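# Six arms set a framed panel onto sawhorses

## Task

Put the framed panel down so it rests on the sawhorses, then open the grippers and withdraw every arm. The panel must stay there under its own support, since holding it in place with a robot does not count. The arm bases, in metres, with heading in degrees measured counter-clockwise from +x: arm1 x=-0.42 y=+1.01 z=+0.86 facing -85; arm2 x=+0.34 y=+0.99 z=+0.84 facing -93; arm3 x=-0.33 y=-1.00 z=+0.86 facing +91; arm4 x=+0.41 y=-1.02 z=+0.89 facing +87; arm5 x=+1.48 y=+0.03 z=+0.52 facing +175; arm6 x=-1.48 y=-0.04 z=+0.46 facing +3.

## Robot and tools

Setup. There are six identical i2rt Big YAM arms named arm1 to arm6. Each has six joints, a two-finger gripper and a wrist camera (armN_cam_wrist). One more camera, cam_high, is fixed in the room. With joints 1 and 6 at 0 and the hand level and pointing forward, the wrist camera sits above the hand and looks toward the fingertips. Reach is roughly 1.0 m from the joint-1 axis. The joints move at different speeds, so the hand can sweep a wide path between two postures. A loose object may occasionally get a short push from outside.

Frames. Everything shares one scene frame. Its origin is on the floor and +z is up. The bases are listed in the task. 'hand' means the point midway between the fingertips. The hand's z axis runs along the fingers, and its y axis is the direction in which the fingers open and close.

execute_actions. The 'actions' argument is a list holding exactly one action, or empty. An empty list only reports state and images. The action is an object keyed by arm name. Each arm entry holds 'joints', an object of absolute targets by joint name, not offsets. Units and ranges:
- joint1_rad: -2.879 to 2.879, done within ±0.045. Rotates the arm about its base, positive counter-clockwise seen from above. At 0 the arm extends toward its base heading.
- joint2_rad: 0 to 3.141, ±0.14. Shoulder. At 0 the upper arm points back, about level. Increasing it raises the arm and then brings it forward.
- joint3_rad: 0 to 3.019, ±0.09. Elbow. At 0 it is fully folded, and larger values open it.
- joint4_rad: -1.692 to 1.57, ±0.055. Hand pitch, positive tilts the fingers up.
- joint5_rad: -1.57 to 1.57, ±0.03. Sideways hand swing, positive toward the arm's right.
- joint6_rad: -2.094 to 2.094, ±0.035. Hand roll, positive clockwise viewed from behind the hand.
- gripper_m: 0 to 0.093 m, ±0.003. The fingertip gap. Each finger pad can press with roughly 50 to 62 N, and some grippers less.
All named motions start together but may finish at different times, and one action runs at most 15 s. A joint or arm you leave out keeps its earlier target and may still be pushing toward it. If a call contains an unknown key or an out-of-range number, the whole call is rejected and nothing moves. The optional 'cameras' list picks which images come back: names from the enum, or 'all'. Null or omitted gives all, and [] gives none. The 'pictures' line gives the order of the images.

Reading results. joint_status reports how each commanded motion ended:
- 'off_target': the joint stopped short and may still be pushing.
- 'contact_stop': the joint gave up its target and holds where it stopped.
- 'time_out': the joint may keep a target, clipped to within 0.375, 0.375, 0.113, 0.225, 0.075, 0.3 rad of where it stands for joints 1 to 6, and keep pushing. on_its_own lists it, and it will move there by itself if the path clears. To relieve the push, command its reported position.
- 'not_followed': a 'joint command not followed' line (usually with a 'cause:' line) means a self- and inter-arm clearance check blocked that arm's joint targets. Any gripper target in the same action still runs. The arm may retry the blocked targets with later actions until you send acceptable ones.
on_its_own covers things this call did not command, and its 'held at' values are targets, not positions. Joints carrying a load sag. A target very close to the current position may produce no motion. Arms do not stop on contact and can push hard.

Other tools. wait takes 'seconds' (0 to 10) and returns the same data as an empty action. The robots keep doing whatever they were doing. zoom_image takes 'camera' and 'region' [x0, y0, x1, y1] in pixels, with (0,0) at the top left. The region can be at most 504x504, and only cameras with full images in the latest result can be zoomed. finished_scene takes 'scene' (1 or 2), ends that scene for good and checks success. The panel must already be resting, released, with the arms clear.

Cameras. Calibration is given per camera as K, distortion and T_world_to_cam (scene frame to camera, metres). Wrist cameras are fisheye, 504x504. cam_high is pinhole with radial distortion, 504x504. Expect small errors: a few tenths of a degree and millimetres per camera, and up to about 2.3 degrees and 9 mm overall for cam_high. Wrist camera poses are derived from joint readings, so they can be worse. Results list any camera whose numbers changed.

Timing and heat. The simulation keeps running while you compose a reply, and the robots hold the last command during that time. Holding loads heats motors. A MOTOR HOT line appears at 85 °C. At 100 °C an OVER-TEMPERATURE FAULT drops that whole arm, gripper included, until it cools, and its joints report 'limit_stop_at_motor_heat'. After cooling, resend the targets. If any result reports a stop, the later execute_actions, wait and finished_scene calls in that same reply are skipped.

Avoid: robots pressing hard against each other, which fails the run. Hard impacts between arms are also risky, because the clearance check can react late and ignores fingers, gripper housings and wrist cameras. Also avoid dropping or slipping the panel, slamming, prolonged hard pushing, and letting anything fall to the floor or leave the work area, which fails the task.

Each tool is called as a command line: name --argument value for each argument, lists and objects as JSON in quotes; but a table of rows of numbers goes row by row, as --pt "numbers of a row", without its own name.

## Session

execute_actions --actions '[]'

Scene clock: 0.00 s.
arm1.joint_positions: joint1_rad=+0.086 joint2_rad=+0.563 joint3_rad=+1.416 joint4_rad=-1.169 joint5_rad=-0.218 joint6_rad=+0.073 gripper_m=+0.094
arm1.joint_status: not commanded
arm1.hand: x=-0.3457 y=+0.8011 z=+1.4669 quat_wxyz=(-0.515, -0.492, -0.639, +0.289) (m; scene frame)
arm2.joint_positions: joint1_rad=-0.289 joint2_rad=+0.543 joint3_rad=+1.456 joint4_rad=-1.476 joint5_rad=+0.013 joint6_rad=-0.017 gripper_m=+0.094
arm2.joint_status: not commanded
arm2.hand: x=+0.2806 y=+0.8290 z=+1.3994 quat_wxyz=(-0.270, -0.712, -0.507, +0.404) (m; scene frame)
arm3.joint_positions: joint1_rad=-0.025 joint2_rad=+0.534 joint3_rad=+1.369 joint4_rad=-1.285 joint5_rad=-0.026 joint6_rad=+0.121 gripper_m=+0.094
arm3.joint_status: not commanded
arm3.hand: x=-0.3334 y=-0.7857 z=+1.4190 quat_wxyz=(-0.344, +0.567, -0.633, -0.399) (m; scene frame)
arm4.joint_positions: joint1_rad=-0.185 joint2_rad=+0.451 joint3_rad=+1.439 joint4_rad=-1.225 joint5_rad=-0.087 joint6_rad=+0.427 gripper_m=+0.095
arm4.joint_status: not commanded
arm4.hand: x=+0.4373 y=-0.8598 z=+1.5097 quat_wxyz=(-0.367, +0.368, -0.695, -0.497) (m; scene frame)
arm5.joint_positions: joint1_rad=+0.387 joint2_rad=+0.508 joint3_rad=+1.369 joint4_rad=-1.134 joint5_rad=+0.122 joint6_rad=-0.048 gripper_m=+0.095
arm5.joint_status: not commanded
arm5.hand: x=+1.2628 y=-0.0047 z=+1.1151 quat_wxyz=(+0.034, +0.793, +0.100, -0.600) (m; scene frame)
arm6.joint_positions: joint1_rad=+0.207 joint2_rad=+0.429 joint3_rad=+1.437 joint4_rad=-1.363 joint5_rad=+0.282 joint6_rad=+0.315 gripper_m=+0.095
arm6.joint_status: not commanded
arm6.hand: x=-1.3326 y=-0.0475 z=+1.0479 quat_wxyz=(-0.575, -0.104, -0.810, -0.048) (m; scene frame)
pictures: arm1_cam_wrist, arm2_cam_wrist, arm3_cam_wrist, arm4_cam_wrist, arm5_cam_wrist, arm6_cam_wrist, cam_high
camera_calibration (this result's frames):
arm1_cam_wrist: T_world_to_cam=[[-0.930784, -0.345282, -0.120091, 0.125086], [-0.214245, 0.781396, -0.586106, 0.166341], [0.296211, -0.519809, -0.801285, 1.81652], [0, 0, 0, 1]] pos_world=[-0.386007, 0.857456, 1.56807]
arm2_cam_wrist: T_world_to_cam=[[-0.941666, 0.335176, 0.0303669, -0.050449], [0.299035, 0.874689, -0.381442, -0.268343], [-0.154412, -0.35011, -0.923894, 1.74695], [0, 0, 0, 1]] pos_world=[0.302488, 0.863252, 1.51318]
arm3_cam_wrist: T_world_to_cam=[[0.992221, -0.0180352, -0.123175, 0.494938], [-0.0732184, -0.884761, -0.460258, -0.0594156], [-0.100679, 0.465696, -0.879199, 1.70201], [0, 0, 0, 1]] pos_world=[-0.324082, -0.83626, 1.53002]
arm4_cam_wrist: T_world_to_cam=[[0.879436, -0.221583, -0.4213, 0.0599529], [-0.448113, -0.683943, -0.575687, 0.482026], [-0.160583, 0.69507, -0.700779, 1.84858], [0, 0, 0, 1]] pos_world=[0.460128, -0.941932, 1.5982]
arm5_cam_wrist: T_world_to_cam=[[-0.2169, 0.973723, 0.069418, 0.198717], [0.754543, 0.212345, -0.620947, -0.251765], [-0.619371, -0.0823044, -0.780773, 1.77335], [0, 0, 0, 1]] pos_world=[1.33143, 0.00592003, 1.21445]
arm6_cam_wrist: T_world_to_cam=[[-0.1251, -0.973437, -0.191754, -0.00856946], [-0.815622, 0.210947, -0.53876, -0.509471], [0.564899, 0.0890001, -0.820346, 1.74124], [0, 0, 0, 1]] pos_world=[-1.40023, -0.0558411, 1.15229]
Images, in order (width x height): arm1_cam_wrist 504x504, arm2_cam_wrist 504x504, arm3_cam_wrist 504x504, arm4_cam_wrist 504x504, arm5_cam_wrist 504x504, arm6_cam_wrist 504x504, cam_high 504x504.

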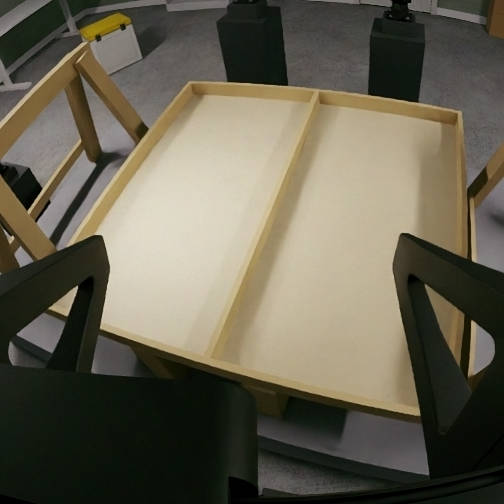

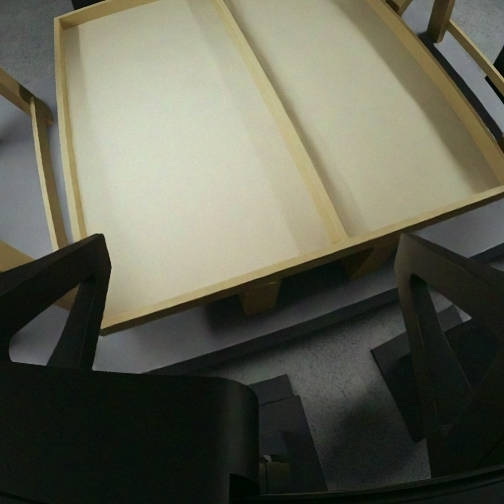

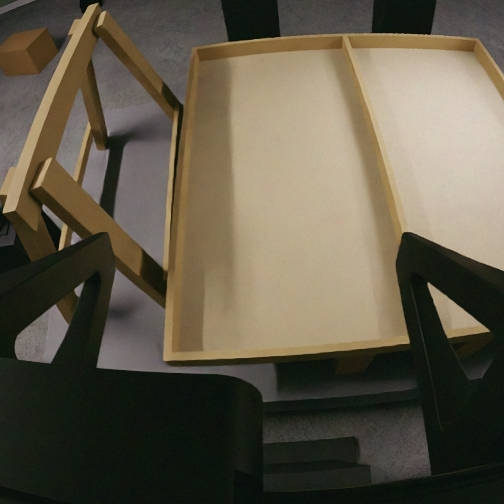

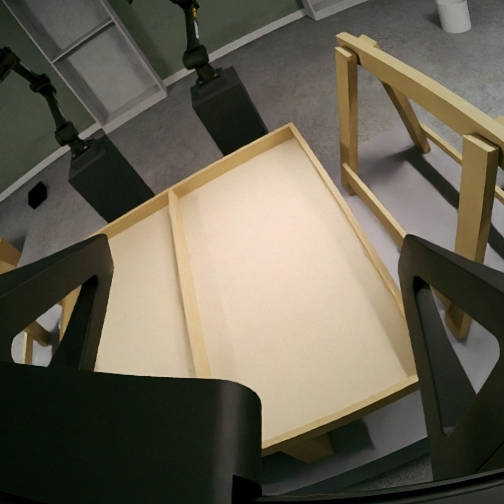

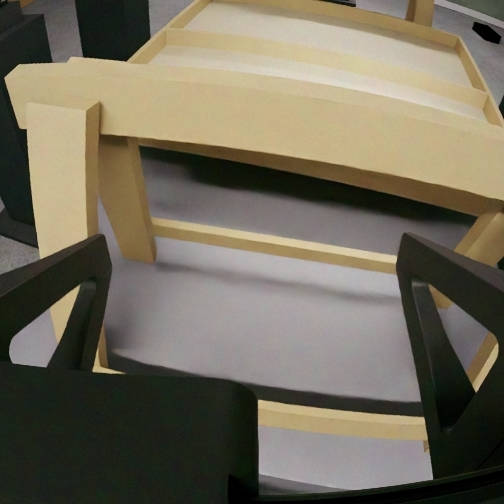

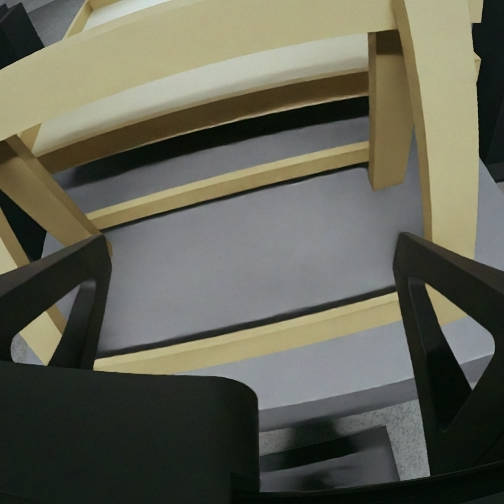

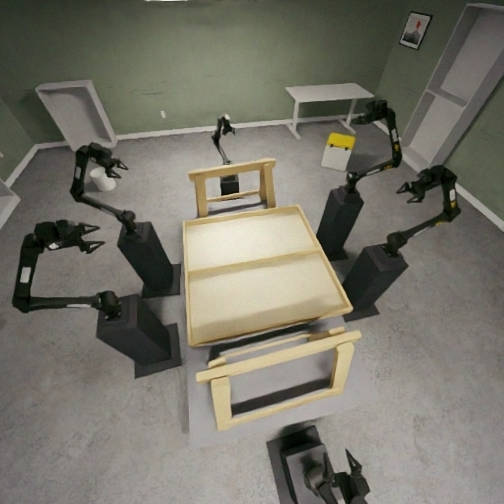

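execute_actions --actions '[{"arm1":{"joints":{"joint1_rad":-0.087,"joint2_rad":2.072,"joint3_rad":0.915,"joint4_rad":-0.41,"joint5_rad":0,"joint6_rad":1.571}},"arm2":{"joints":{"joint1_rad":0.052,"joint2_rad":1.975,"joint3_rad":0.835,"joint4_rad":-0.39,"joint5_rad":0,"joint6_rad":1.571}},"arm3":{"joints":{"joint1_rad":-0.017,"joint2_rad":2.031,"joint3_rad":0.852,"joint4_rad":-0.37,"joint5_rad":0,"joint6_rad":1.571}},"arm4":{"joints":{"joint1_rad":0.052,"joint2_rad":2.148,"joint3_rad":0.945,"joint4_rad":-0.352,"joint5_rad":0,"joint6_rad":1.571}},"arm5":{"joints":{"joint1_rad":0.075,"joint2_rad":0.7,"joint3_rad":0.3,"joint4_rad":-0.4,"joint5_rad":0,"joint6_rad":0}},"arm6":{"joints":{"joint1_rad":0.16,"joint2_rad":0.7,"joint3_rad":0.35,"joint4_rad":-0.5,"joint5_rad":0.2,"joint6_rad":0}}}]'

Scene clock: 3.20 s.
arm1.joint_positions: joint1_rad=-0.083 joint2_rad=+2.066 joint3_rad=+0.917 joint4_rad=-0.418 joint5_rad=-0.004 joint6_rad=+1.563 gripper_m=+0.094
arm1.joint_status: all done
arm1.hand: x=-0.4161 y=+0.5911 z=+0.7008 quat_wxyz=(-0.002, -1.000, -0.006, -0.003) (m; scene frame)
arm2.joint_positions: joint1_rad=+0.052 joint2_rad=+1.987 joint3_rad=+0.831 joint4_rad=-0.406 joint5_rad=+0.001 joint6_rad=+1.557 gripper_m=+0.094
arm2.joint_status: all done
arm2.hand: x=+0.3362 y=+0.5963 z=+0.6987 quat_wxyz=(-0.006, -1.000, -0.005, +0.003) (m; scene frame)
arm3.joint_positions: joint1_rad=-0.025 joint2_rad=+2.033 joint3_rad=+0.850 joint4_rad=-0.382 joint5_rad=-0.004 joint6_rad=+1.562 gripper_m=+0.094
arm3.joint_status: all done
arm3.hand: x=-0.3249 y=-0.6046 z=+0.6988 quat_wxyz=(+0.000, +0.000, -1.000, +0.003) (m; scene frame)
arm4.joint_positions: joint1_rad=+0.042 joint2_rad=+2.144 joint3_rad=+0.941 joint4_rad=-0.369 joint5_rad=-0.001 joint6_rad=+1.561 gripper_m=+0.095
arm4.joint_status: all done
arm4.hand: x=+0.4186 y=-0.5996 z=+0.7004 quat_wxyz=(+0.001, -0.001, -1.000, +0.003) (m; scene frame)
arm5.joint_positions: joint1_rad=+0.080 joint2_rad=+0.707 joint3_rad=+0.286 joint4_rad=-0.416 joint5_rad=+0.002 joint6_rad=-0.008 gripper_m=+0.095
arm5.joint_status: all done
arm5.hand: x=+1.1824 y=+0.0337 z=+0.6056 quat_wxyz=(+0.002, +0.935, +0.001, -0.354) (m; scene frame)
arm6.joint_positions: joint1_rad=+0.174 joint2_rad=+0.711 joint3_rad=+0.351 joint4_rad=-0.515 joint5_rad=+0.202 joint6_rad=+0.015 gripper_m=+0.095
arm6.joint_status: all done
arm6.hand: x=-1.1824 y=-0.0046 z=+0.5661 quat_wxyz=(-0.347, +0.063, -0.934, +0.054) (m; scene frame)
pictures: arm1_cam_wrist, arm2_cam_wrist, arm3_cam_wrist, arm4_cam_wrist, arm5_cam_wrist, arm6_cam_wrist, cam_high
camera_calibration (this result's frames):
arm1_cam_wrist: T_world_to_cam=[[-0.0280832, 0.999593, 0.00504258, -0.611932], [0.804348, 0.0196022, 0.593835, -0.0864014], [0.593494, 0.0207328, -0.804571, 0.920823], [0, 0, 0, 1]] pos_world=[-0.494191, 0.594286, 0.795261]
arm2_cam_wrist: T_world_to_cam=[[-0.0171161, 0.999754, -0.0140803, -0.574848], [0.816698, 0.0221034, 0.576642, -0.683778], [0.576811, -0.00162946, -0.816876, 0.498254], [0, 0, 0, 1]] pos_world=[0.261203, 0.590632, 0.793213]
arm3_cam_wrist: T_world_to_cam=[[0.0023456, -0.99985, -0.0171802, -0.588212], [-0.810056, -0.0119734, 0.586231, -0.673014], [-0.586348, 0.0125418, -0.809962, 0.505171], [0, 0, 0, 1]] pos_world=[-0.247593, -0.602517, 0.793606]
arm4_cam_wrist: T_world_to_cam=[[0.0013656, -0.999956, -0.00931403, -0.594586], [-0.809932, -0.00656889, 0.586487, -0.0706854], [-0.586522, 0.00674283, -0.809905, 0.939582], [0, 0, 0, 1]] pos_world=[0.494647, -0.601359, 0.796891]
arm5_cam_wrist: T_world_to_cam=[[-0.0197338, 0.999755, -0.0100077, -0.00665556], [0.994139, 0.0185568, -0.106505, -1.10394], [-0.106293, -0.0120508, -0.994262, 0.849114], [0, 0, 0, 1]] pos_world=[1.1876, 0.0373721, 0.7266]
arm6_cam_wrist: T_world_to_cam=[[0.0728442, -0.985049, 0.156114, -0.00329805], [-0.994199, -0.0841386, -0.0669956, -1.13513], [0.0791292, -0.150328, -0.985464, 0.775256], [0, 0, 0, 1]] pos_world=[-1.18966, 0.0177856, 0.688453]
Images, in order (width x height): arm1_cam_wrist 504x504, arm2_cam_wrist 504x504, arm3_cam_wrist 504x504, arm4_cam_wrist 504x504, arm5_cam_wrist 504x504, arm6_cam_wrist 504x504, cam_high 504x504.

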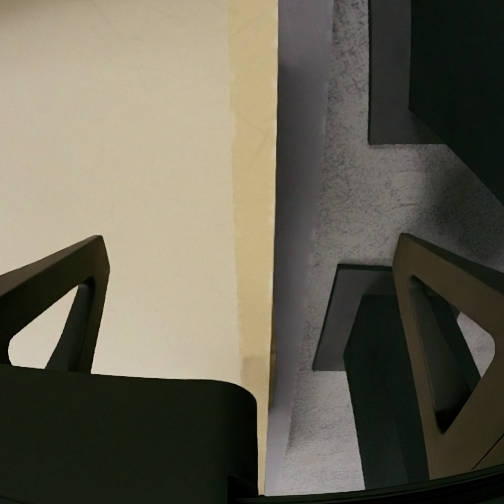

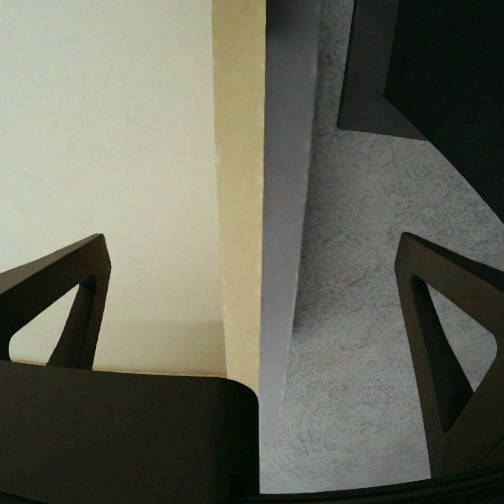

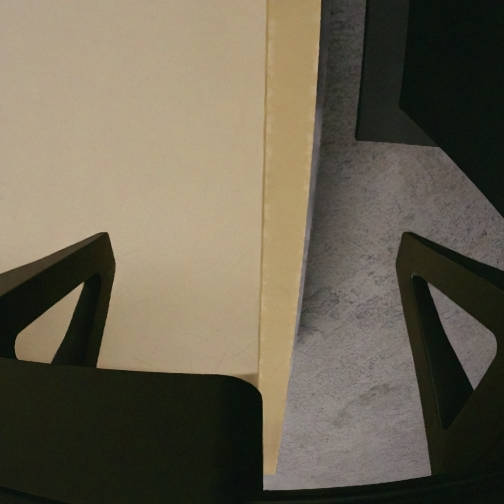

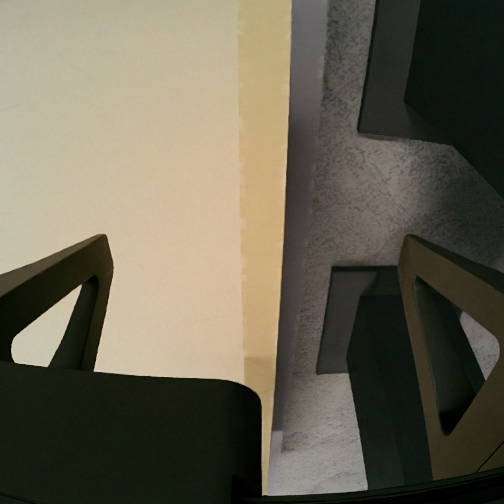

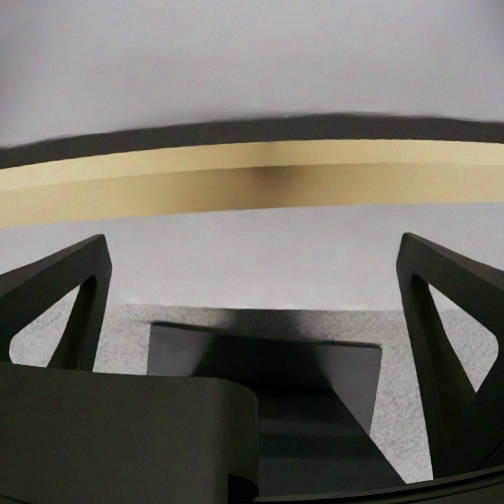

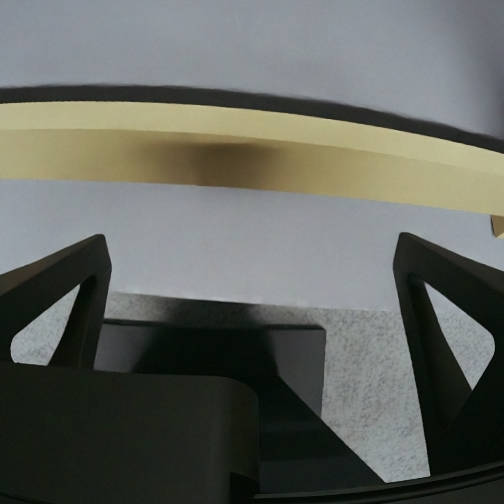

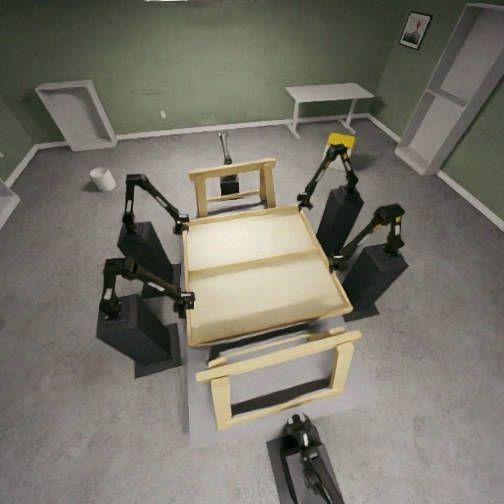

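execute_actions --actions '[{"arm1":{"joints":{"joint2_rad":2.215,"joint3_rad":0.93,"joint4_rad":-0.28}},"arm2":{"joints":{"joint2_rad":2.125,"joint3_rad":0.85,"joint4_rad":-0.27}},"arm3":{"joints":{"joint2_rad":2.185,"joint3_rad":0.845,"joint4_rad":-0.245}},"arm4":{"joints":{"joint2_rad":2.295,"joint3_rad":0.955,"joint4_rad":-0.235}},"arm5":{"joints":{"joint2_rad":1.67,"joint3_rad":0.185,"joint4_rad":0.585}},"arm6":{"joints":{"joint1_rad":0.17,"joint2_rad":1.381,"joint3_rad":0.205,"joint4_rad":0.384,"joint5_rad":0.145,"joint6_rad":0.15}}}]'

Scene clock: 5.77 s.
arm1.joint_positions: joint1_rad=-0.083 joint2_rad=+2.215 joint3_rad=+0.918 joint4_rad=-0.288 joint5_rad=-0.004 joint6_rad=+1.564 gripper_m=+0.094
arm1.joint_status: all done
arm1.hand: x=-0.4161 y=+0.6068 z=+0.6428 quat_wxyz=(+0.007, -1.000, -0.006, -0.003) (m; scene frame)
arm2.joint_positions: joint1_rad=+0.052 joint2_rad=+2.144 joint3_rad=+0.834 joint4_rad=-0.286 joint5_rad=+0.001 joint6_rad=+1.559 gripper_m=+0.094
arm2.joint_status: all done
arm2.hand: x=+0.3359 y=+0.6126 z=+0.6417 quat_wxyz=(+0.011, -1.000, -0.005, +0.003) (m; scene frame)
arm3.joint_positions: joint1_rad=-0.025 joint2_rad=+2.192 joint3_rad=+0.839 joint4_rad=-0.257 joint5_rad=-0.003 joint6_rad=+1.563 gripper_m=+0.094
arm3.joint_status: all done
arm3.hand: x=-0.3248 y=-0.6321 z=+0.6395 quat_wxyz=(+0.000, +0.000, -1.000, +0.025) (m; scene frame)
arm4.joint_positions: joint1_rad=+0.042 joint2_rad=+2.295 joint3_rad=+0.950 joint4_rad=-0.252 joint5_rad=-0.001 joint6_rad=+1.562 gripper_m=+0.095
arm4.joint_status: all done
arm4.hand: x=+0.4184 y=-0.6182 z=+0.6420 quat_wxyz=(+0.001, -0.001, -1.000, +0.015) (m; scene frame)
arm5.joint_positions: joint1_rad=+0.080 joint2_rad=+1.666 joint3_rad=+0.171 joint4_rad=+0.570 joint5_rad=+0.002 joint6_rad=-0.008 gripper_m=+0.095
arm5.joint_status: all done
arm5.hand: x=+1.1735 y=+0.0321 z=+0.4393 quat_wxyz=(+0.002, +0.950, +0.002, -0.312) (m; scene frame)
arm6.joint_positions: joint1_rad=+0.174 joint2_rad=+1.369 joint3_rad=+0.202 joint4_rad=+0.369 joint5_rad=+0.148 joint6_rad=+0.135 gripper_m=+0.095
arm6.joint_status: all done
arm6.hand: x=-1.1447 y=+0.0132 z=+0.4468 quat_wxyz=(-0.381, +0.013, -0.924, +0.001) (m; scene frame)
pictures: arm1_cam_wrist, arm2_cam_wrist, arm3_cam_wrist, arm4_cam_wrist, arm5_cam_wrist, arm6_cam_wrist, cam_high
camera_calibration (this result's frames):
arm1_cam_wrist: T_world_to_cam=[[-0.0273569, 0.999353, 0.0233511, -0.638713], [0.804407, 0.00814025, 0.594023, -0.045454], [0.593448, 0.0350344, -0.804109, 0.864812], [0, 0, 0, 1]] pos_world=[-0.494131, 0.608371, 0.737319]
arm2_cam_wrist: T_world_to_cam=[[-0.0157775, 0.999686, 0.0194734, -0.613958], [0.816659, 0.00164692, 0.577118, -0.638789], [0.576904, 0.0250086, -0.816429, 0.435227], [0, 0, 0, 1]] pos_world=[0.260902, 0.603933, 0.735944]
arm3_cam_wrist: T_world_to_cam=[[0.00138425, -0.999612, 0.0278301, -0.645741], [-0.810081, 0.0151964, 0.586121, -0.621279], [-0.586317, -0.023356, -0.809745, 0.434783], [0, 0, 0, 1]] pos_world=[-0.247471, -0.625894, 0.73418]
arm4_cam_wrist: T_world_to_cam=[[0.000612873, -0.999886, 0.0150988, -0.629101], [-0.809769, 0.008363, 0.586689, -0.027723], [-0.586749, -0.0125861, -0.809671, 0.880262], [0, 0, 0, 1]] pos_world=[0.494429, -0.617718, 0.738487]
arm5_cam_wrist: T_world_to_cam=[[-0.0196431, 0.999737, -0.0118746, -0.00614187], [0.999659, 0.0194342, -0.0174635, -1.15836], [-0.0172281, -0.0122136, -0.999777, 0.580767], [0, 0, 0, 1]] pos_world=[1.16785, 0.0357453, 0.560336]
arm6_cam_wrist: T_world_to_cam=[[0.015172, -0.999635, 0.02234, 0.0240659], [-0.989596, -0.018209, -0.142714, -1.06588], [0.143069, -0.0199423, -0.989512, 0.730679], [0, 0, 0, 1]] pos_world=[-1.15969, 0.01922, 0.570362]
Images, in order (width x height): arm1_cam_wrist 504x504, arm2_cam_wrist 504x504, arm3_cam_wrist 504x504, arm4_cam_wrist 504x504, arm5_cam_wrist 504x504, arm6_cam_wrist 504x504, cam_high 504x504.

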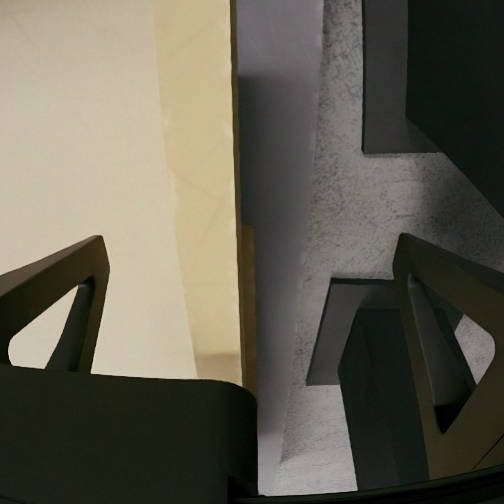

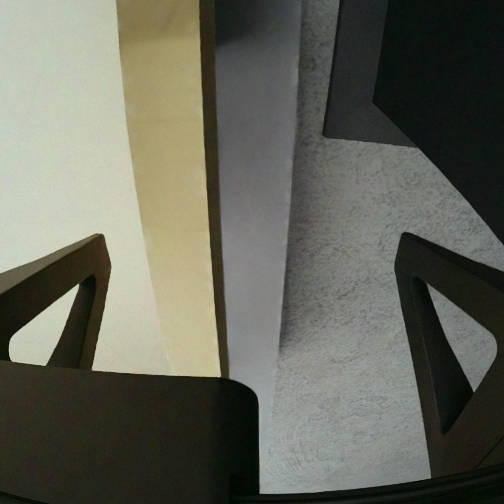

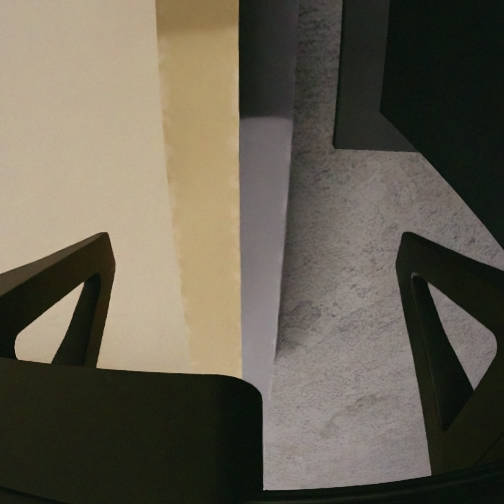

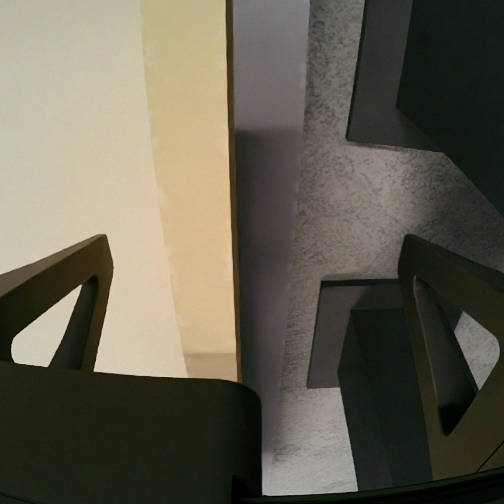

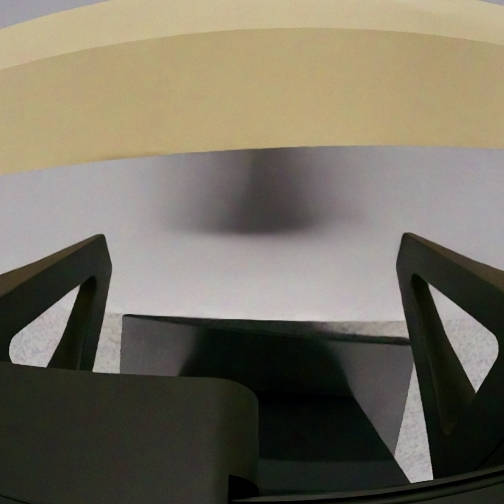

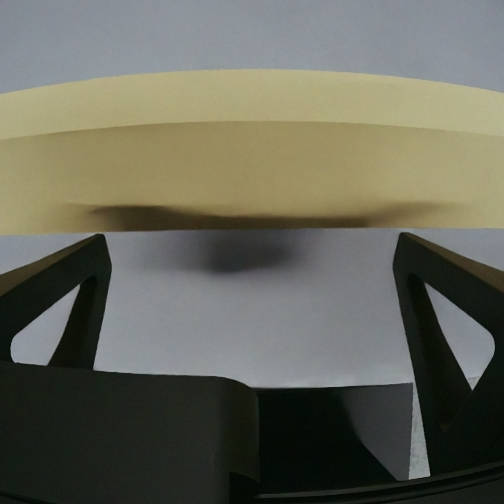

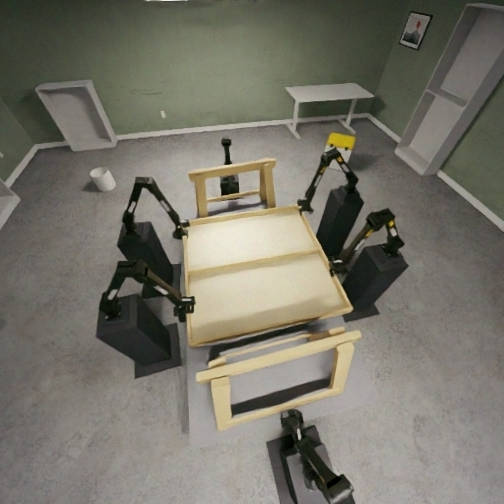

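execute_actions --actions '[{"arm1":{"joints":{"joint2_rad":2.35,"joint3_rad":0.995,"joint4_rad":-0.21}},"arm2":{"joints":{"joint2_rad":2.268,"joint3_rad":0.918,"joint4_rad":-0.195}},"arm3":{"joints":{"joint2_rad":2.319,"joint3_rad":0.895,"joint4_rad":-0.143}},"arm4":{"joints":{"joint2_rad":2.43,"joint3_rad":1.027,"joint4_rad":-0.165}},"arm5":{"joints":{"joint2_rad":1.72,"joint3_rad":0.26,"joint4_rad":0.64}}}]' --cameras '["arm1_cam_wrist","arm2_cam_wrist","arm3_cam_wrist","arm4_cam_wrist"]'

execute_actions --actions '[{"arm1":{"joints":{"gripper_m":0}},"arm2":{"joints":{"gripper_m":0}},"arm3":{"joints":{"gripper_m":0}},"arm4":{"joints":{"gripper_m":0}}}]' --cameras '["arm5_cam_wrist"]'

Scene clock: 7.23 s.
arm1.joint_positions: joint1_rad=-0.083 joint2_rad=+2.339 joint3_rad=+0.993 joint4_rad=-0.213 joint5_rad=-0.004 joint6_rad=+1.564 gripper_m=+0.094
arm1.joint_status: all done
arm1.hand: x=-0.4159 y=+0.5882 z=+0.6012 quat_wxyz=(-0.006, -1.000, -0.006, -0.003) (m; scene frame)
arm2.joint_positions: joint1_rad=+0.052 joint2_rad=+2.280 joint3_rad=+0.917 joint4_rad=-0.205 joint5_rad=+0.001 joint6_rad=+1.559 gripper_m=+0.094
arm2.joint_status: all done
arm2.hand: x=+0.3356 y=+0.5895 z=+0.5989 quat_wxyz=(-0.003, -1.000, -0.004, +0.003) (m; scene frame)
arm3.joint_positions: joint1_rad=-0.025 joint2_rad=+2.317 joint3_rad=+0.892 joint4_rad=-0.152 joint5_rad=-0.003 joint6_rad=+1.563 gripper_m=+0.094
arm3.joint_status: all done
arm3.hand: x=-0.3245 y=-0.6206 z=+0.5977 quat_wxyz=(-0.001, +0.000, -1.000, +0.009) (m; scene frame)
arm4.joint_positions: joint1_rad=+0.042 joint2_rad=+2.420 joint3_rad=+1.025 joint4_rad=-0.176 joint5_rad=-0.001 joint6_rad=+1.562 gripper_m=+0.095
arm4.joint_status: all done
arm4.hand: x=+0.4185 y=-0.6033 z=+0.5988 quat_wxyz=(+0.001, -0.002, -1.000, +0.002) (m; scene frame)
arm5.joint_positions: joint1_rad=+0.080 joint2_rad=+1.717 joint3_rad=+0.243 joint4_rad=+0.619 joint5_rad=+0.001 joint6_rad=-0.011 gripper_m=+0.095
arm5.joint_status: all done
arm5.hand: x=+1.1334 y=+0.0319 z=+0.4447 quat_wxyz=(+0.002, +0.939, +0.003, -0.345) (m; scene frame)
arm6.joint_positions: joint1_rad=+0.174 joint2_rad=+1.369 joint3_rad=+0.202 joint4_rad=+0.369 joint5_rad=+0.148 joint6_rad=+0.135 gripper_m=+0.095
arm6.joint_status: not commanded
arm6.hand: x=-1.1447 y=+0.0132 z=+0.4468 quat_wxyz=(-0.381, +0.013, -0.924, +0.001) (m; scene frame)
pictures: arm1_cam_wrist, arm2_cam_wrist, arm3_cam_wrist, arm4_cam_wrist
camera_calibration (this result's frames):
arm1_cam_wrist: T_world_to_cam=[[-0.0269237, 0.999634, -0.00257785, -0.603506], [0.804348, 0.023195, 0.593706, -0.0294253], [0.593548, 0.0139113, -0.804678, 0.844742], [0, 0, 0, 1]] pos_world=[-0.493975, 0.592216, 0.695659]
arm2_cam_wrist: T_world_to_cam=[[-0.0155571, 0.999844, -0.00837016, -0.573499], [0.816711, 0.0175361, 0.576781, -0.622981], [0.576838, 0.00213705, -0.816856, 0.414816], [0, 0, 0, 1]] pos_world=[0.260592, 0.583448, 0.693369]
arm3_cam_wrist: T_world_to_cam=[[0.00114864, -0.99999, -0.00420887, -0.614217], [-0.810236, -0.0033975, 0.586094, -0.608283], [-0.586103, 0.00273697, -0.810232, 0.417908], [0, 0, 0, 1]] pos_world=[-0.24721, -0.617421, 0.692528]
arm4_cam_wrist: T_world_to_cam=[[0.000220896, -0.999941, -0.0108382, -0.597861], [-0.809953, -0.00653542, 0.586458, -0.0111388], [-0.586494, 0.00864885, -0.809907, 0.858405], [0, 0, 0, 1]] pos_world=[0.49456, -0.605323, 0.695281]
Images, in order (width x height): arm1_cam_wrist 504x504, arm2_cam_wrist 504x504, arm3_cam_wrist 504x504, arm4_cam_wrist 504x504.

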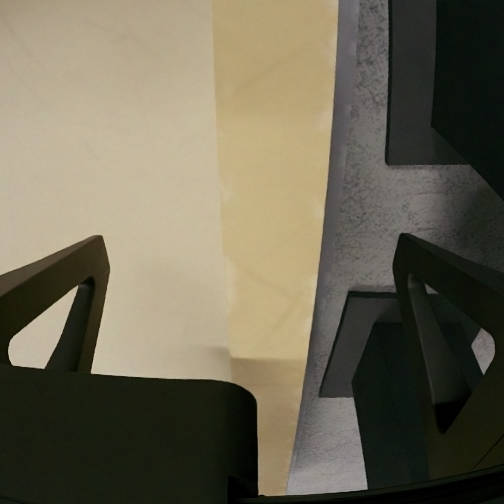

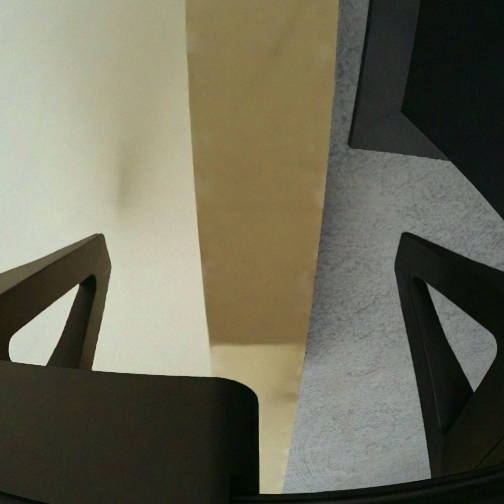

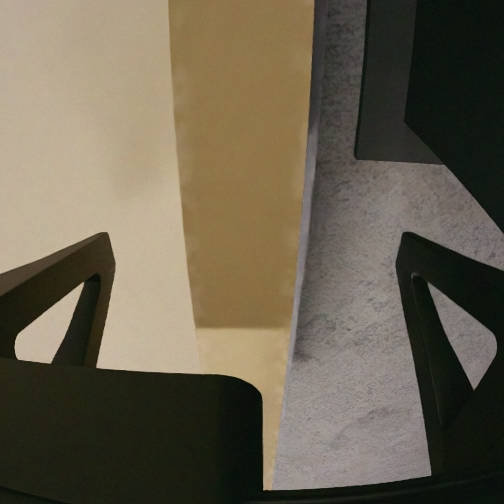

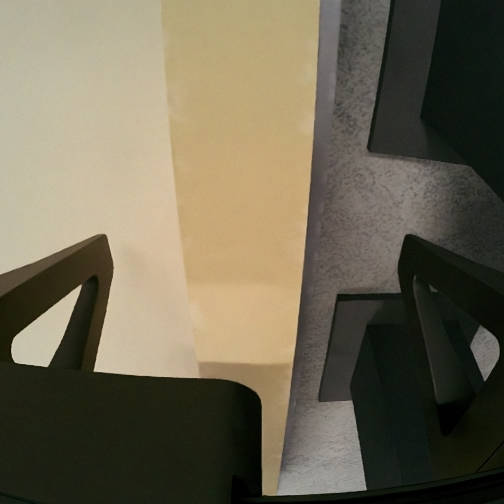

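Scene clock: 7.97 s.
arm1.joint_positions: joint1_rad=-0.083 joint2_rad=+2.340 joint3_rad=+0.988 joint4_rad=-0.217 joint5_rad=-0.003 joint6_rad=+1.564 gripper_m=+0.018
arm1.joint_status: gripper_m off_target (ended at +0.018, target +0.000)
arm1.hand: x=-0.4161 y=+0.5924 z=+0.6006 quat_wxyz=(-0.001, -1.000, -0.006, -0.003) (m; scene frame)
arm2.joint_positions: joint1_rad=+0.052 joint2_rad=+2.280 joint3_rad=+0.917 joint4_rad=-0.205 joint5_rad=+0.000 joint6_rad=+1.560 gripper_m=+0.018
arm2.joint_status: gripper_m off_target (ended at +0.018, target +0.000)
arm2.hand: x=+0.3357 y=+0.5897 z=+0.5989 quat_wxyz=(-0.003, -1.000, -0.004, +0.003) (m; scene frame)
arm3.joint_positions: joint1_rad=-0.024 joint2_rad=+2.317 joint3_rad=+0.895 joint4_rad=-0.148 joint5_rad=-0.003 joint6_rad=+1.568 gripper_m=+0.018
arm3.joint_status: gripper_m off_target (ended at +0.018, target +0.000)
arm3.hand: x=-0.3246 y=-0.6177 z=+0.5979 quat_wxyz=(-0.001, -0.002, -1.000, +0.005) (m; scene frame)
arm4.joint_positions: joint1_rad=+0.042 joint2_rad=+2.420 joint3_rad=+1.027 joint4_rad=-0.173 joint5_rad=-0.001 joint6_rad=+1.562 gripper_m=+0.019
arm4.joint_status: gripper_m off_target (ended at +0.019, target +0.000)
arm4.hand: x=+0.4185 y=-0.6011 z=+0.5988 quat_wxyz=(+0.001, -0.002, -1.000, -0.001) (m; scene frame)
arm5.joint_positions: joint1_rad=+0.080 joint2_rad=+1.717 joint3_rad=+0.243 joint4_rad=+0.619 joint5_rad=+0.001 joint6_rad=-0.011 gripper_m=+0.095
arm5.joint_status: not commanded
arm5.hand: x=+1.1334 y=+0.0319 z=+0.4447 quat_wxyz=(+0.002, +0.939, +0.003, -0.345) (m; scene frame)
arm6.joint_positions: joint1_rad=+0.174 joint2_rad=+1.369 joint3_rad=+0.202 joint4_rad=+0.369 joint5_rad=+0.148 joint6_rad=+0.135 gripper_m=+0.095
arm6.joint_status: not commanded
arm6.hand: x=-1.1447 y=+0.0132 z=+0.4468 quat_wxyz=(-0.381, +0.013, -0.924, +0.001) (m; scene frame)
pictures: arm5_cam_wrist
camera_calibration (this result's frames):
arm5_cam_wrist: T_world_to_cam=[[-0.0230415, 0.999688, -0.00959408, -0.00386695], [0.995916, 0.0221145, -0.0875364, -1.08284], [-0.0872969, -0.0115719, -0.996115, 0.663166], [0, 0, 0, 1]] pos_world=[1.13622, 0.0354862, 0.565765]
Images, in order (width x height): arm5_cam_wrist 504x504.

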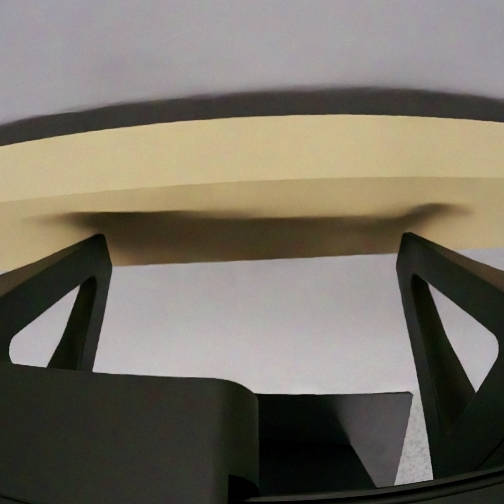

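execute_actions --actions '[{"arm1":{"joints":{"joint2_rad":2.127,"joint3_rad":0.925,"joint4_rad":-0.31}},"arm2":{"joints":{"joint2_rad":2.067,"joint3_rad":0.862,"joint4_rad":-0.306}},"arm3":{"joints":{"joint2_rad":2.089,"joint3_rad":0.855,"joint4_rad":-0.277}},"arm4":{"joints":{"joint2_rad":2.199,"joint3_rad":0.979,"joint4_rad":-0.291}}}]' --cameras '[]'

execute_actions --actions '[{"arm1":{"joints":{"joint2_rad":1.848,"joint3_rad":0.88,"joint4_rad":-0.535}},"arm2":{"joints":{"joint2_rad":1.779,"joint3_rad":0.83,"joint4_rad":-0.551}},"arm3":{"joints":{"joint2_rad":1.814,"joint3_rad":0.85,"joint4_rad":-0.538}},"arm4":{"joints":{"joint2_rad":1.942,"joint3_rad":0.956,"joint4_rad":-0.515}}}]' --cameras '[]'

execute_actions --actions '[{"arm1":{"joints":{"joint2_rad":1.576,"joint3_rad":0.972,"joint4_rad":-0.865}},"arm2":{"joints":{"joint2_rad":1.505,"joint3_rad":0.935,"joint4_rad":-0.9}},"arm3":{"joints":{"joint2_rad":1.538,"joint3_rad":0.947,"joint4_rad":-0.88}},"arm4":{"joints":{"joint2_rad":1.671,"joint3_rad":1.022,"joint4_rad":-0.82}}}]' --cameras '["arm1_cam_wrist","cam_high"]'

Scene clock: 10.10 s.
arm1.joint_positions: joint1_rad=-0.083 joint2_rad=+2.209 joint3_rad=+0.930 joint4_rad=-0.286 joint5_rad=-0.005 joint6_rad=+1.564 gripper_m=+0.018
arm1.joint_status: all done
arm1.hand: x=-0.4158 y=+0.5967 z=+0.6462 quat_wxyz=(-0.003, -1.000, -0.006, -0.004) (m; scene frame)
arm2.joint_positions: joint1_rad=+0.052 joint2_rad=+2.136 joint3_rad=+0.857 joint4_rad=-0.283 joint5_rad=-0.001 joint6_rad=+1.560 gripper_m=+0.018
arm2.joint_status: all done
arm2.hand: x=+0.3363 y=+0.5950 z=+0.6472 quat_wxyz=(-0.007, -1.000, -0.004, +0.002) (m; scene frame)
arm3.joint_positions: joint1_rad=-0.024 joint2_rad=+2.161 joint3_rad=+0.855 joint4_rad=-0.262 joint5_rad=+0.000 joint6_rad=+1.568 gripper_m=+0.018
arm3.joint_status: all done
arm3.hand: x=-0.3243 y=-0.6123 z=+0.6521 quat_wxyz=(-0.002, -0.003, -1.000, +0.004) (m; scene frame)
arm4.joint_positions: joint1_rad=+0.042 joint2_rad=+2.265 joint3_rad=+0.976 joint4_rad=-0.273 joint5_rad=+0.001 joint6_rad=+1.562 gripper_m=+0.019
arm4.joint_status: all done
arm4.hand: x=+0.4189 y=-0.5962 z=+0.6563 quat_wxyz=(+0.000, -0.002, -1.000, -0.003) (m; scene frame)
arm5.joint_positions: joint1_rad=+0.080 joint2_rad=+1.717 joint3_rad=+0.243 joint4_rad=+0.619 joint5_rad=+0.001 joint6_rad=-0.011 gripper_m=+0.095
arm5.joint_status: not commanded
arm5.hand: x=+1.1334 y=+0.0319 z=+0.4447 quat_wxyz=(+0.002, +0.939, +0.003, -0.345) (m; scene frame)
arm6.joint_positions: joint1_rad=+0.174 joint2_rad=+1.369 joint3_rad=+0.202 joint4_rad=+0.369 joint5_rad=+0.148 joint6_rad=+0.135 gripper_m=+0.095
arm6.joint_status: not commanded
arm6.hand: x=-1.1447 y=+0.0132 z=+0.4468 quat_wxyz=(-0.381, +0.013, -0.924, +0.001) (m; scene frame)
pictures: none
No camera images: the call's "cameras" was empty. Leave "cameras" out to get every camera's image.

Scene clock: 11.10 s.
arm1.joint_positions: joint1_rad=-0.083 joint2_rad=+1.918 joint3_rad=+0.875 joint4_rad=-0.514 joint5_rad=-0.006 joint6_rad=+1.564 gripper_m=+0.018
arm1.joint_status: all done
arm1.hand: x=-0.4160 y=+0.5998 z=+0.7513 quat_wxyz=(-0.007, -1.000, -0.006, -0.004) (m; scene frame)
arm2.joint_positions: joint1_rad=+0.052 joint2_rad=+1.836 joint3_rad=+0.813 joint4_rad=-0.534 joint5_rad=+0.002 joint6_rad=+1.560 gripper_m=+0.018
arm2.joint_status: all done
arm2.hand: x=+0.3364 y=+0.6006 z=+0.7509 quat_wxyz=(-0.009, -1.000, -0.004, +0.004) (m; scene frame)
arm3.joint_positions: joint1_rad=-0.023 joint2_rad=+1.877 joint3_rad=+0.833 joint4_rad=-0.522 joint5_rad=+0.000 joint6_rad=+1.570 gripper_m=+0.018
arm3.joint_status: all done
arm3.hand: x=-0.3251 y=-0.6070 z=+0.7542 quat_wxyz=(-0.002, -0.003, -1.000, +0.003) (m; scene frame)
arm4.joint_positions: joint1_rad=+0.043 joint2_rad=+2.002 joint3_rad=+0.936 joint4_rad=-0.499 joint5_rad=-0.001 joint6_rad=+1.563 gripper_m=+0.019
arm4.joint_status: all done
arm4.hand: x=+0.4180 y=-0.5924 z=+0.7571 quat_wxyz=(+0.001, -0.001, -1.000, -0.001) (m; scene frame)
arm5.joint_positions: joint1_rad=+0.080 joint2_rad=+1.717 joint3_rad=+0.243 joint4_rad=+0.619 joint5_rad=+0.001 joint6_rad=-0.011 gripper_m=+0.095
arm5.joint_status: not commanded
arm5.hand: x=+1.1334 y=+0.0319 z=+0.4447 quat_wxyz=(+0.002, +0.939, +0.003, -0.345) (m; scene frame)
arm6.joint_positions: joint1_rad=+0.174 joint2_rad=+1.369 joint3_rad=+0.202 joint4_rad=+0.369 joint5_rad=+0.148 joint6_rad=+0.135 gripper_m=+0.095
arm6.joint_status: not commanded
arm6.hand: x=-1.1447 y=+0.0132 z=+0.4468 quat_wxyz=(-0.381, +0.013, -0.924, +0.001) (m; scene frame)
pictures: none
No camera images: the call's "cameras" was empty. Leave "cameras" out to get every camera's image.

Scene clock: 12.27 s.
arm1.joint_positions: joint1_rad=-0.082 joint2_rad=+1.646 joint3_rad=+0.916 joint4_rad=-0.819 joint5_rad=-0.007 joint6_rad=+1.564 gripper_m=+0.018
arm1.joint_status: all done
arm1.hand: x=-0.4156 y=+0.6019 z=+0.8665 quat_wxyz=(-0.011, -1.000, -0.006, -0.004) (m; scene frame)
arm2.joint_positions: joint1_rad=+0.052 joint2_rad=+1.559 joint3_rad=+0.871 joint4_rad=-0.864 joint5_rad=+0.003 joint6_rad=+1.561 gripper_m=+0.018
arm2.joint_status: all done
arm2.hand: x=+0.3369 y=+0.6049 z=+0.8665 quat_wxyz=(-0.012, -1.000, -0.004, +0.004) (m; scene frame)
arm3.joint_positions: joint1_rad=-0.023 joint2_rad=+1.605 joint3_rad=+0.896 joint4_rad=-0.847 joint5_rad=+0.000 joint6_rad=+1.573 gripper_m=+0.018
arm3.joint_status: all done
arm3.hand: x=-0.3257 y=-0.6037 z=+0.8712 quat_wxyz=(-0.002, -0.004, -1.000, -0.002) (m; scene frame)
arm4.joint_positions: joint1_rad=+0.044 joint2_rad=+1.731 joint3_rad=+0.966 joint4_rad=-0.792 joint5_rad=-0.003 joint6_rad=+1.565 gripper_m=+0.019
arm4.joint_status: all done
arm4.hand: x=+0.4174 y=-0.5918 z=+0.8740 quat_wxyz=(+0.002, -0.002, -1.000, -0.005) (m; scene frame)
arm5.joint_positions: joint1_rad=+0.080 joint2_rad=+1.717 joint3_rad=+0.243 joint4_rad=+0.619 joint5_rad=+0.001 joint6_rad=-0.011 gripper_m=+0.095
arm5.joint_status: not commanded
arm5.hand: x=+1.1334 y=+0.0319 z=+0.4447 quat_wxyz=(+0.002, +0.939, +0.003, -0.345) (m; scene frame)
arm6.joint_positions: joint1_rad=+0.174 joint2_rad=+1.369 joint3_rad=+0.202 joint4_rad=+0.369 joint5_rad=+0.148 joint6_rad=+0.135 gripper_m=+0.095
arm6.joint_status: not commanded
arm6.hand: x=-1.1447 y=+0.0132 z=+0.4468 quat_wxyz=(-0.381, +0.013, -0.924, +0.001) (m; scene frame)
pictures: arm1_cam_wrist, cam_high
camera_calibration (this result's frames):
arm1_cam_wrist: T_world_to_cam=[[-0.0284521, 0.999511, -0.0129408, -0.608118], [0.802693, 0.0305609, 0.595609, -0.194264], [0.595714, 0.00655891, -0.80317, 1.06183], [0, 0, 0, 1]] pos_world=[-0.493913, 0.606793, 0.960664]
Images, in order (width x height): arm1_cam_wrist 504x504, cam_high 504x504.

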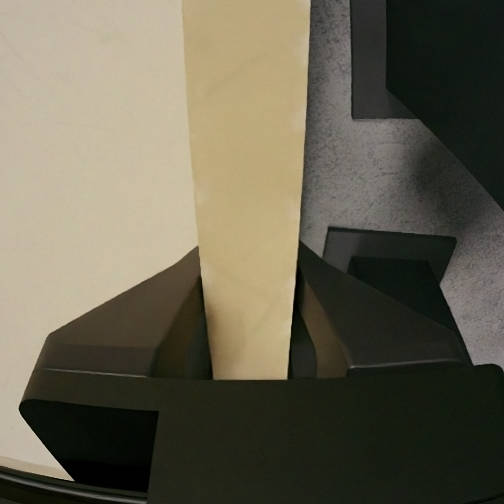

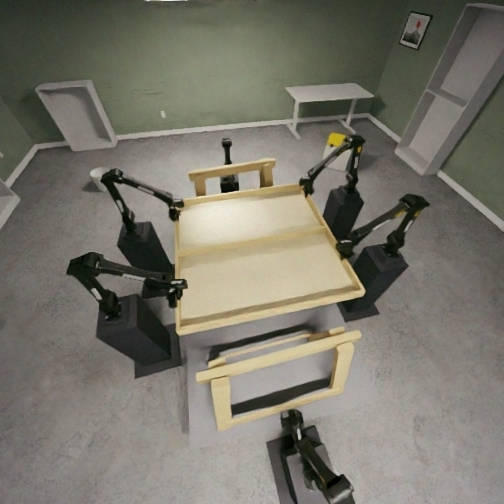

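execute_actions --actions '[{"arm1":{"joints":{"joint2_rad":1.39,"joint3_rad":1.175,"joint4_rad":-1.19}},"arm2":{"joints":{"joint2_rad":1.336,"joint3_rad":1.16,"joint4_rad":-1.23}},"arm3":{"joints":{"joint2_rad":1.36,"joint3_rad":1.157,"joint4_rad":-1.21}},"arm4":{"joints":{"joint2_rad":1.483,"joint3_rad":1.205,"joint4_rad":-1.14}},"arm5":{"joints":{"joint2_rad":1.80,"joint3_rad":0.50,"joint4_rad":0.76}},"arm6":{"joints":{"joint1_rad":0.15,"joint2_rad":1.52,"joint3_rad":0.49,"joint4_rad":0.50,"joint5_rad":0.14,"joint6_rad":0.13}}}]' --cameras '["arm5_cam_wrist","arm6_cam_wrist"]'

Scene clock: 14.87 s.
arm1.joint_positions: joint1_rad=-0.081 joint2_rad=+1.478 joint3_rad=+1.076 joint4_rad=-1.152 joint5_rad=-0.008 joint6_rad=+1.564 gripper_m=+0.018
arm1.joint_status: joint3_rad time_out (moved +0.160 of +0.259); the others done
arm1.on_its_own: joint3_rad reads +1.076 and still pushes toward +1.175 since a time_out
arm1.hand: x=-0.4153 y=+0.6000 z=+0.9825 quat_wxyz=(-0.009, -1.000, -0.007, -0.005) (m; scene frame)
arm2.joint_positions: joint1_rad=+0.051 joint2_rad=+1.395 joint3_rad=+1.046 joint4_rad=-1.211 joint5_rad=+0.003 joint6_rad=+1.561 gripper_m=+0.018
arm2.joint_status: joint3_rad time_out (moved +0.175 of +0.289); the others done
arm2.on_its_own: joint3_rad reads +1.046 and still pushes toward +1.159 since a time_out
arm2.hand: x=+0.3371 y=+0.6066 z=+0.9834 quat_wxyz=(-0.007, -1.000, -0.003, +0.005) (m; scene frame)
arm3.joint_positions: joint1_rad=-0.023 joint2_rad=+1.440 joint3_rad=+1.061 joint4_rad=-1.185 joint5_rad=+0.000 joint6_rad=+1.573 gripper_m=+0.018
arm3.joint_status: joint3_rad time_out (moved +0.164 of +0.261); the others done
arm3.on_its_own: joint3_rad reads +1.061 and still pushes toward +1.157 since a time_out
arm3.hand: x=-0.3261 y=-0.6024 z=+0.9866 quat_wxyz=(-0.002, -0.004, -1.000, +0.002) (m; scene frame)
arm4.joint_positions: joint1_rad=+0.045 joint2_rad=+1.552 joint3_rad=+1.102 joint4_rad=-1.120 joint5_rad=-0.004 joint6_rad=+1.566 gripper_m=+0.019
arm4.joint_status: joint3_rad time_out (moved +0.136 of +0.239); the others done
arm4.on_its_own: joint3_rad reads +1.102 and still pushes toward +1.205 since a time_out
arm4.hand: x=+0.4170 y=-0.5928 z=+0.9896 quat_wxyz=(+0.002, -0.002, -1.000, +0.001) (m; scene frame)
arm5.joint_positions: joint1_rad=+0.080 joint2_rad=+1.835 joint3_rad=+0.387 joint4_rad=+0.682 joint5_rad=-0.009 joint6_rad=-0.018 gripper_m=+0.095
arm5.joint_status: joint3_rad time_out (moved +0.144 of +0.257); joint4_rad time_out (moved +0.063 of +0.141); the others done
arm5.on_its_own: joint3_rad reads +0.387 and still pushes toward +0.500 since a time_out; joint4_rad reads +0.682 and still pushes toward +0.760 since a time_out
arm5.hand: x=+1.0654 y=+0.0303 z=+0.4433 quat_wxyz=(+0.005, +0.922, +0.008, -0.387) (m; scene frame)
arm6.joint_positions: joint1_rad=+0.167 joint2_rad=+1.535 joint3_rad=+0.364 joint4_rad=+0.431 joint5_rad=+0.135 joint6_rad=+0.127 gripper_m=+0.095
arm6.joint_status: joint3_rad time_out (moved +0.161 of +0.288); joint4_rad time_out (moved +0.062 of +0.131); the others done
arm6.on_its_own: joint3_rad reads +0.364 and still pushes toward +0.476 since a time_out; joint4_rad reads +0.431 and still pushes toward +0.500 since a time_out
arm6.hand: x=-1.0744 y=+0.0286 z=+0.4521 quat_wxyz=(-0.406, +0.014, -0.914, -0.008) (m; scene frame)
pictures: arm5_cam_wrist, arm6_cam_wrist
camera_calibration (this result's frames):
arm5_cam_wrist: T_world_to_cam=[[-0.0342566, 0.999368, -0.0094818, 0.00803106], [0.983773, 0.0320471, -0.176534, -0.963104], [-0.176119, -0.0153754, -0.984249, 0.745346], [0, 0, 0, 1]] pos_world=[1.07902, 0.0342987, 0.563662]
arm6_cam_wrist: T_world_to_cam=[[0.0223872, -0.999723, 0.00724595, 0.0528903], [-0.980214, -0.0233749, -0.196558, -0.960758], [0.196673, -0.0027022, -0.980465, 0.77918], [0, 0, 0, 1]] pos_world=[-1.09618, 0.0325235, 0.574731]
Images, in order (width x height): arm5_cam_wrist 504x504, arm6_cam_wrist 504x504.

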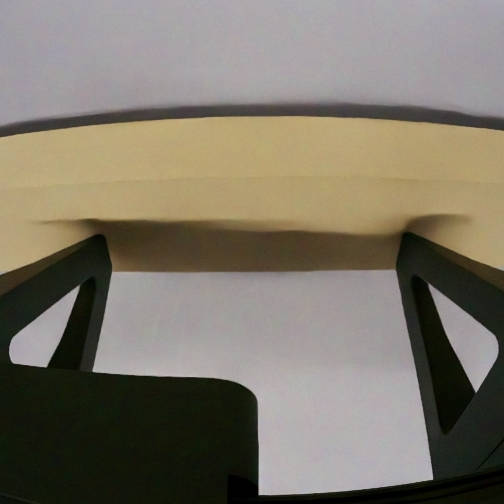

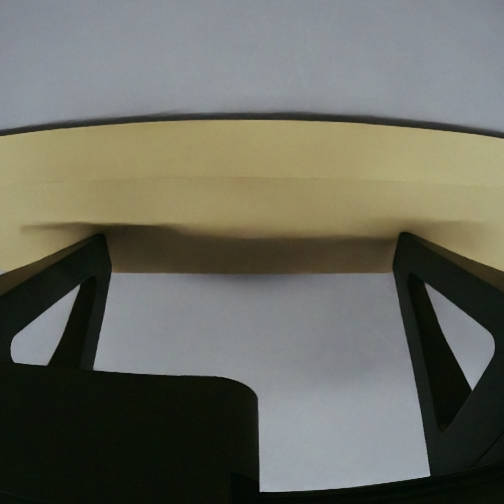

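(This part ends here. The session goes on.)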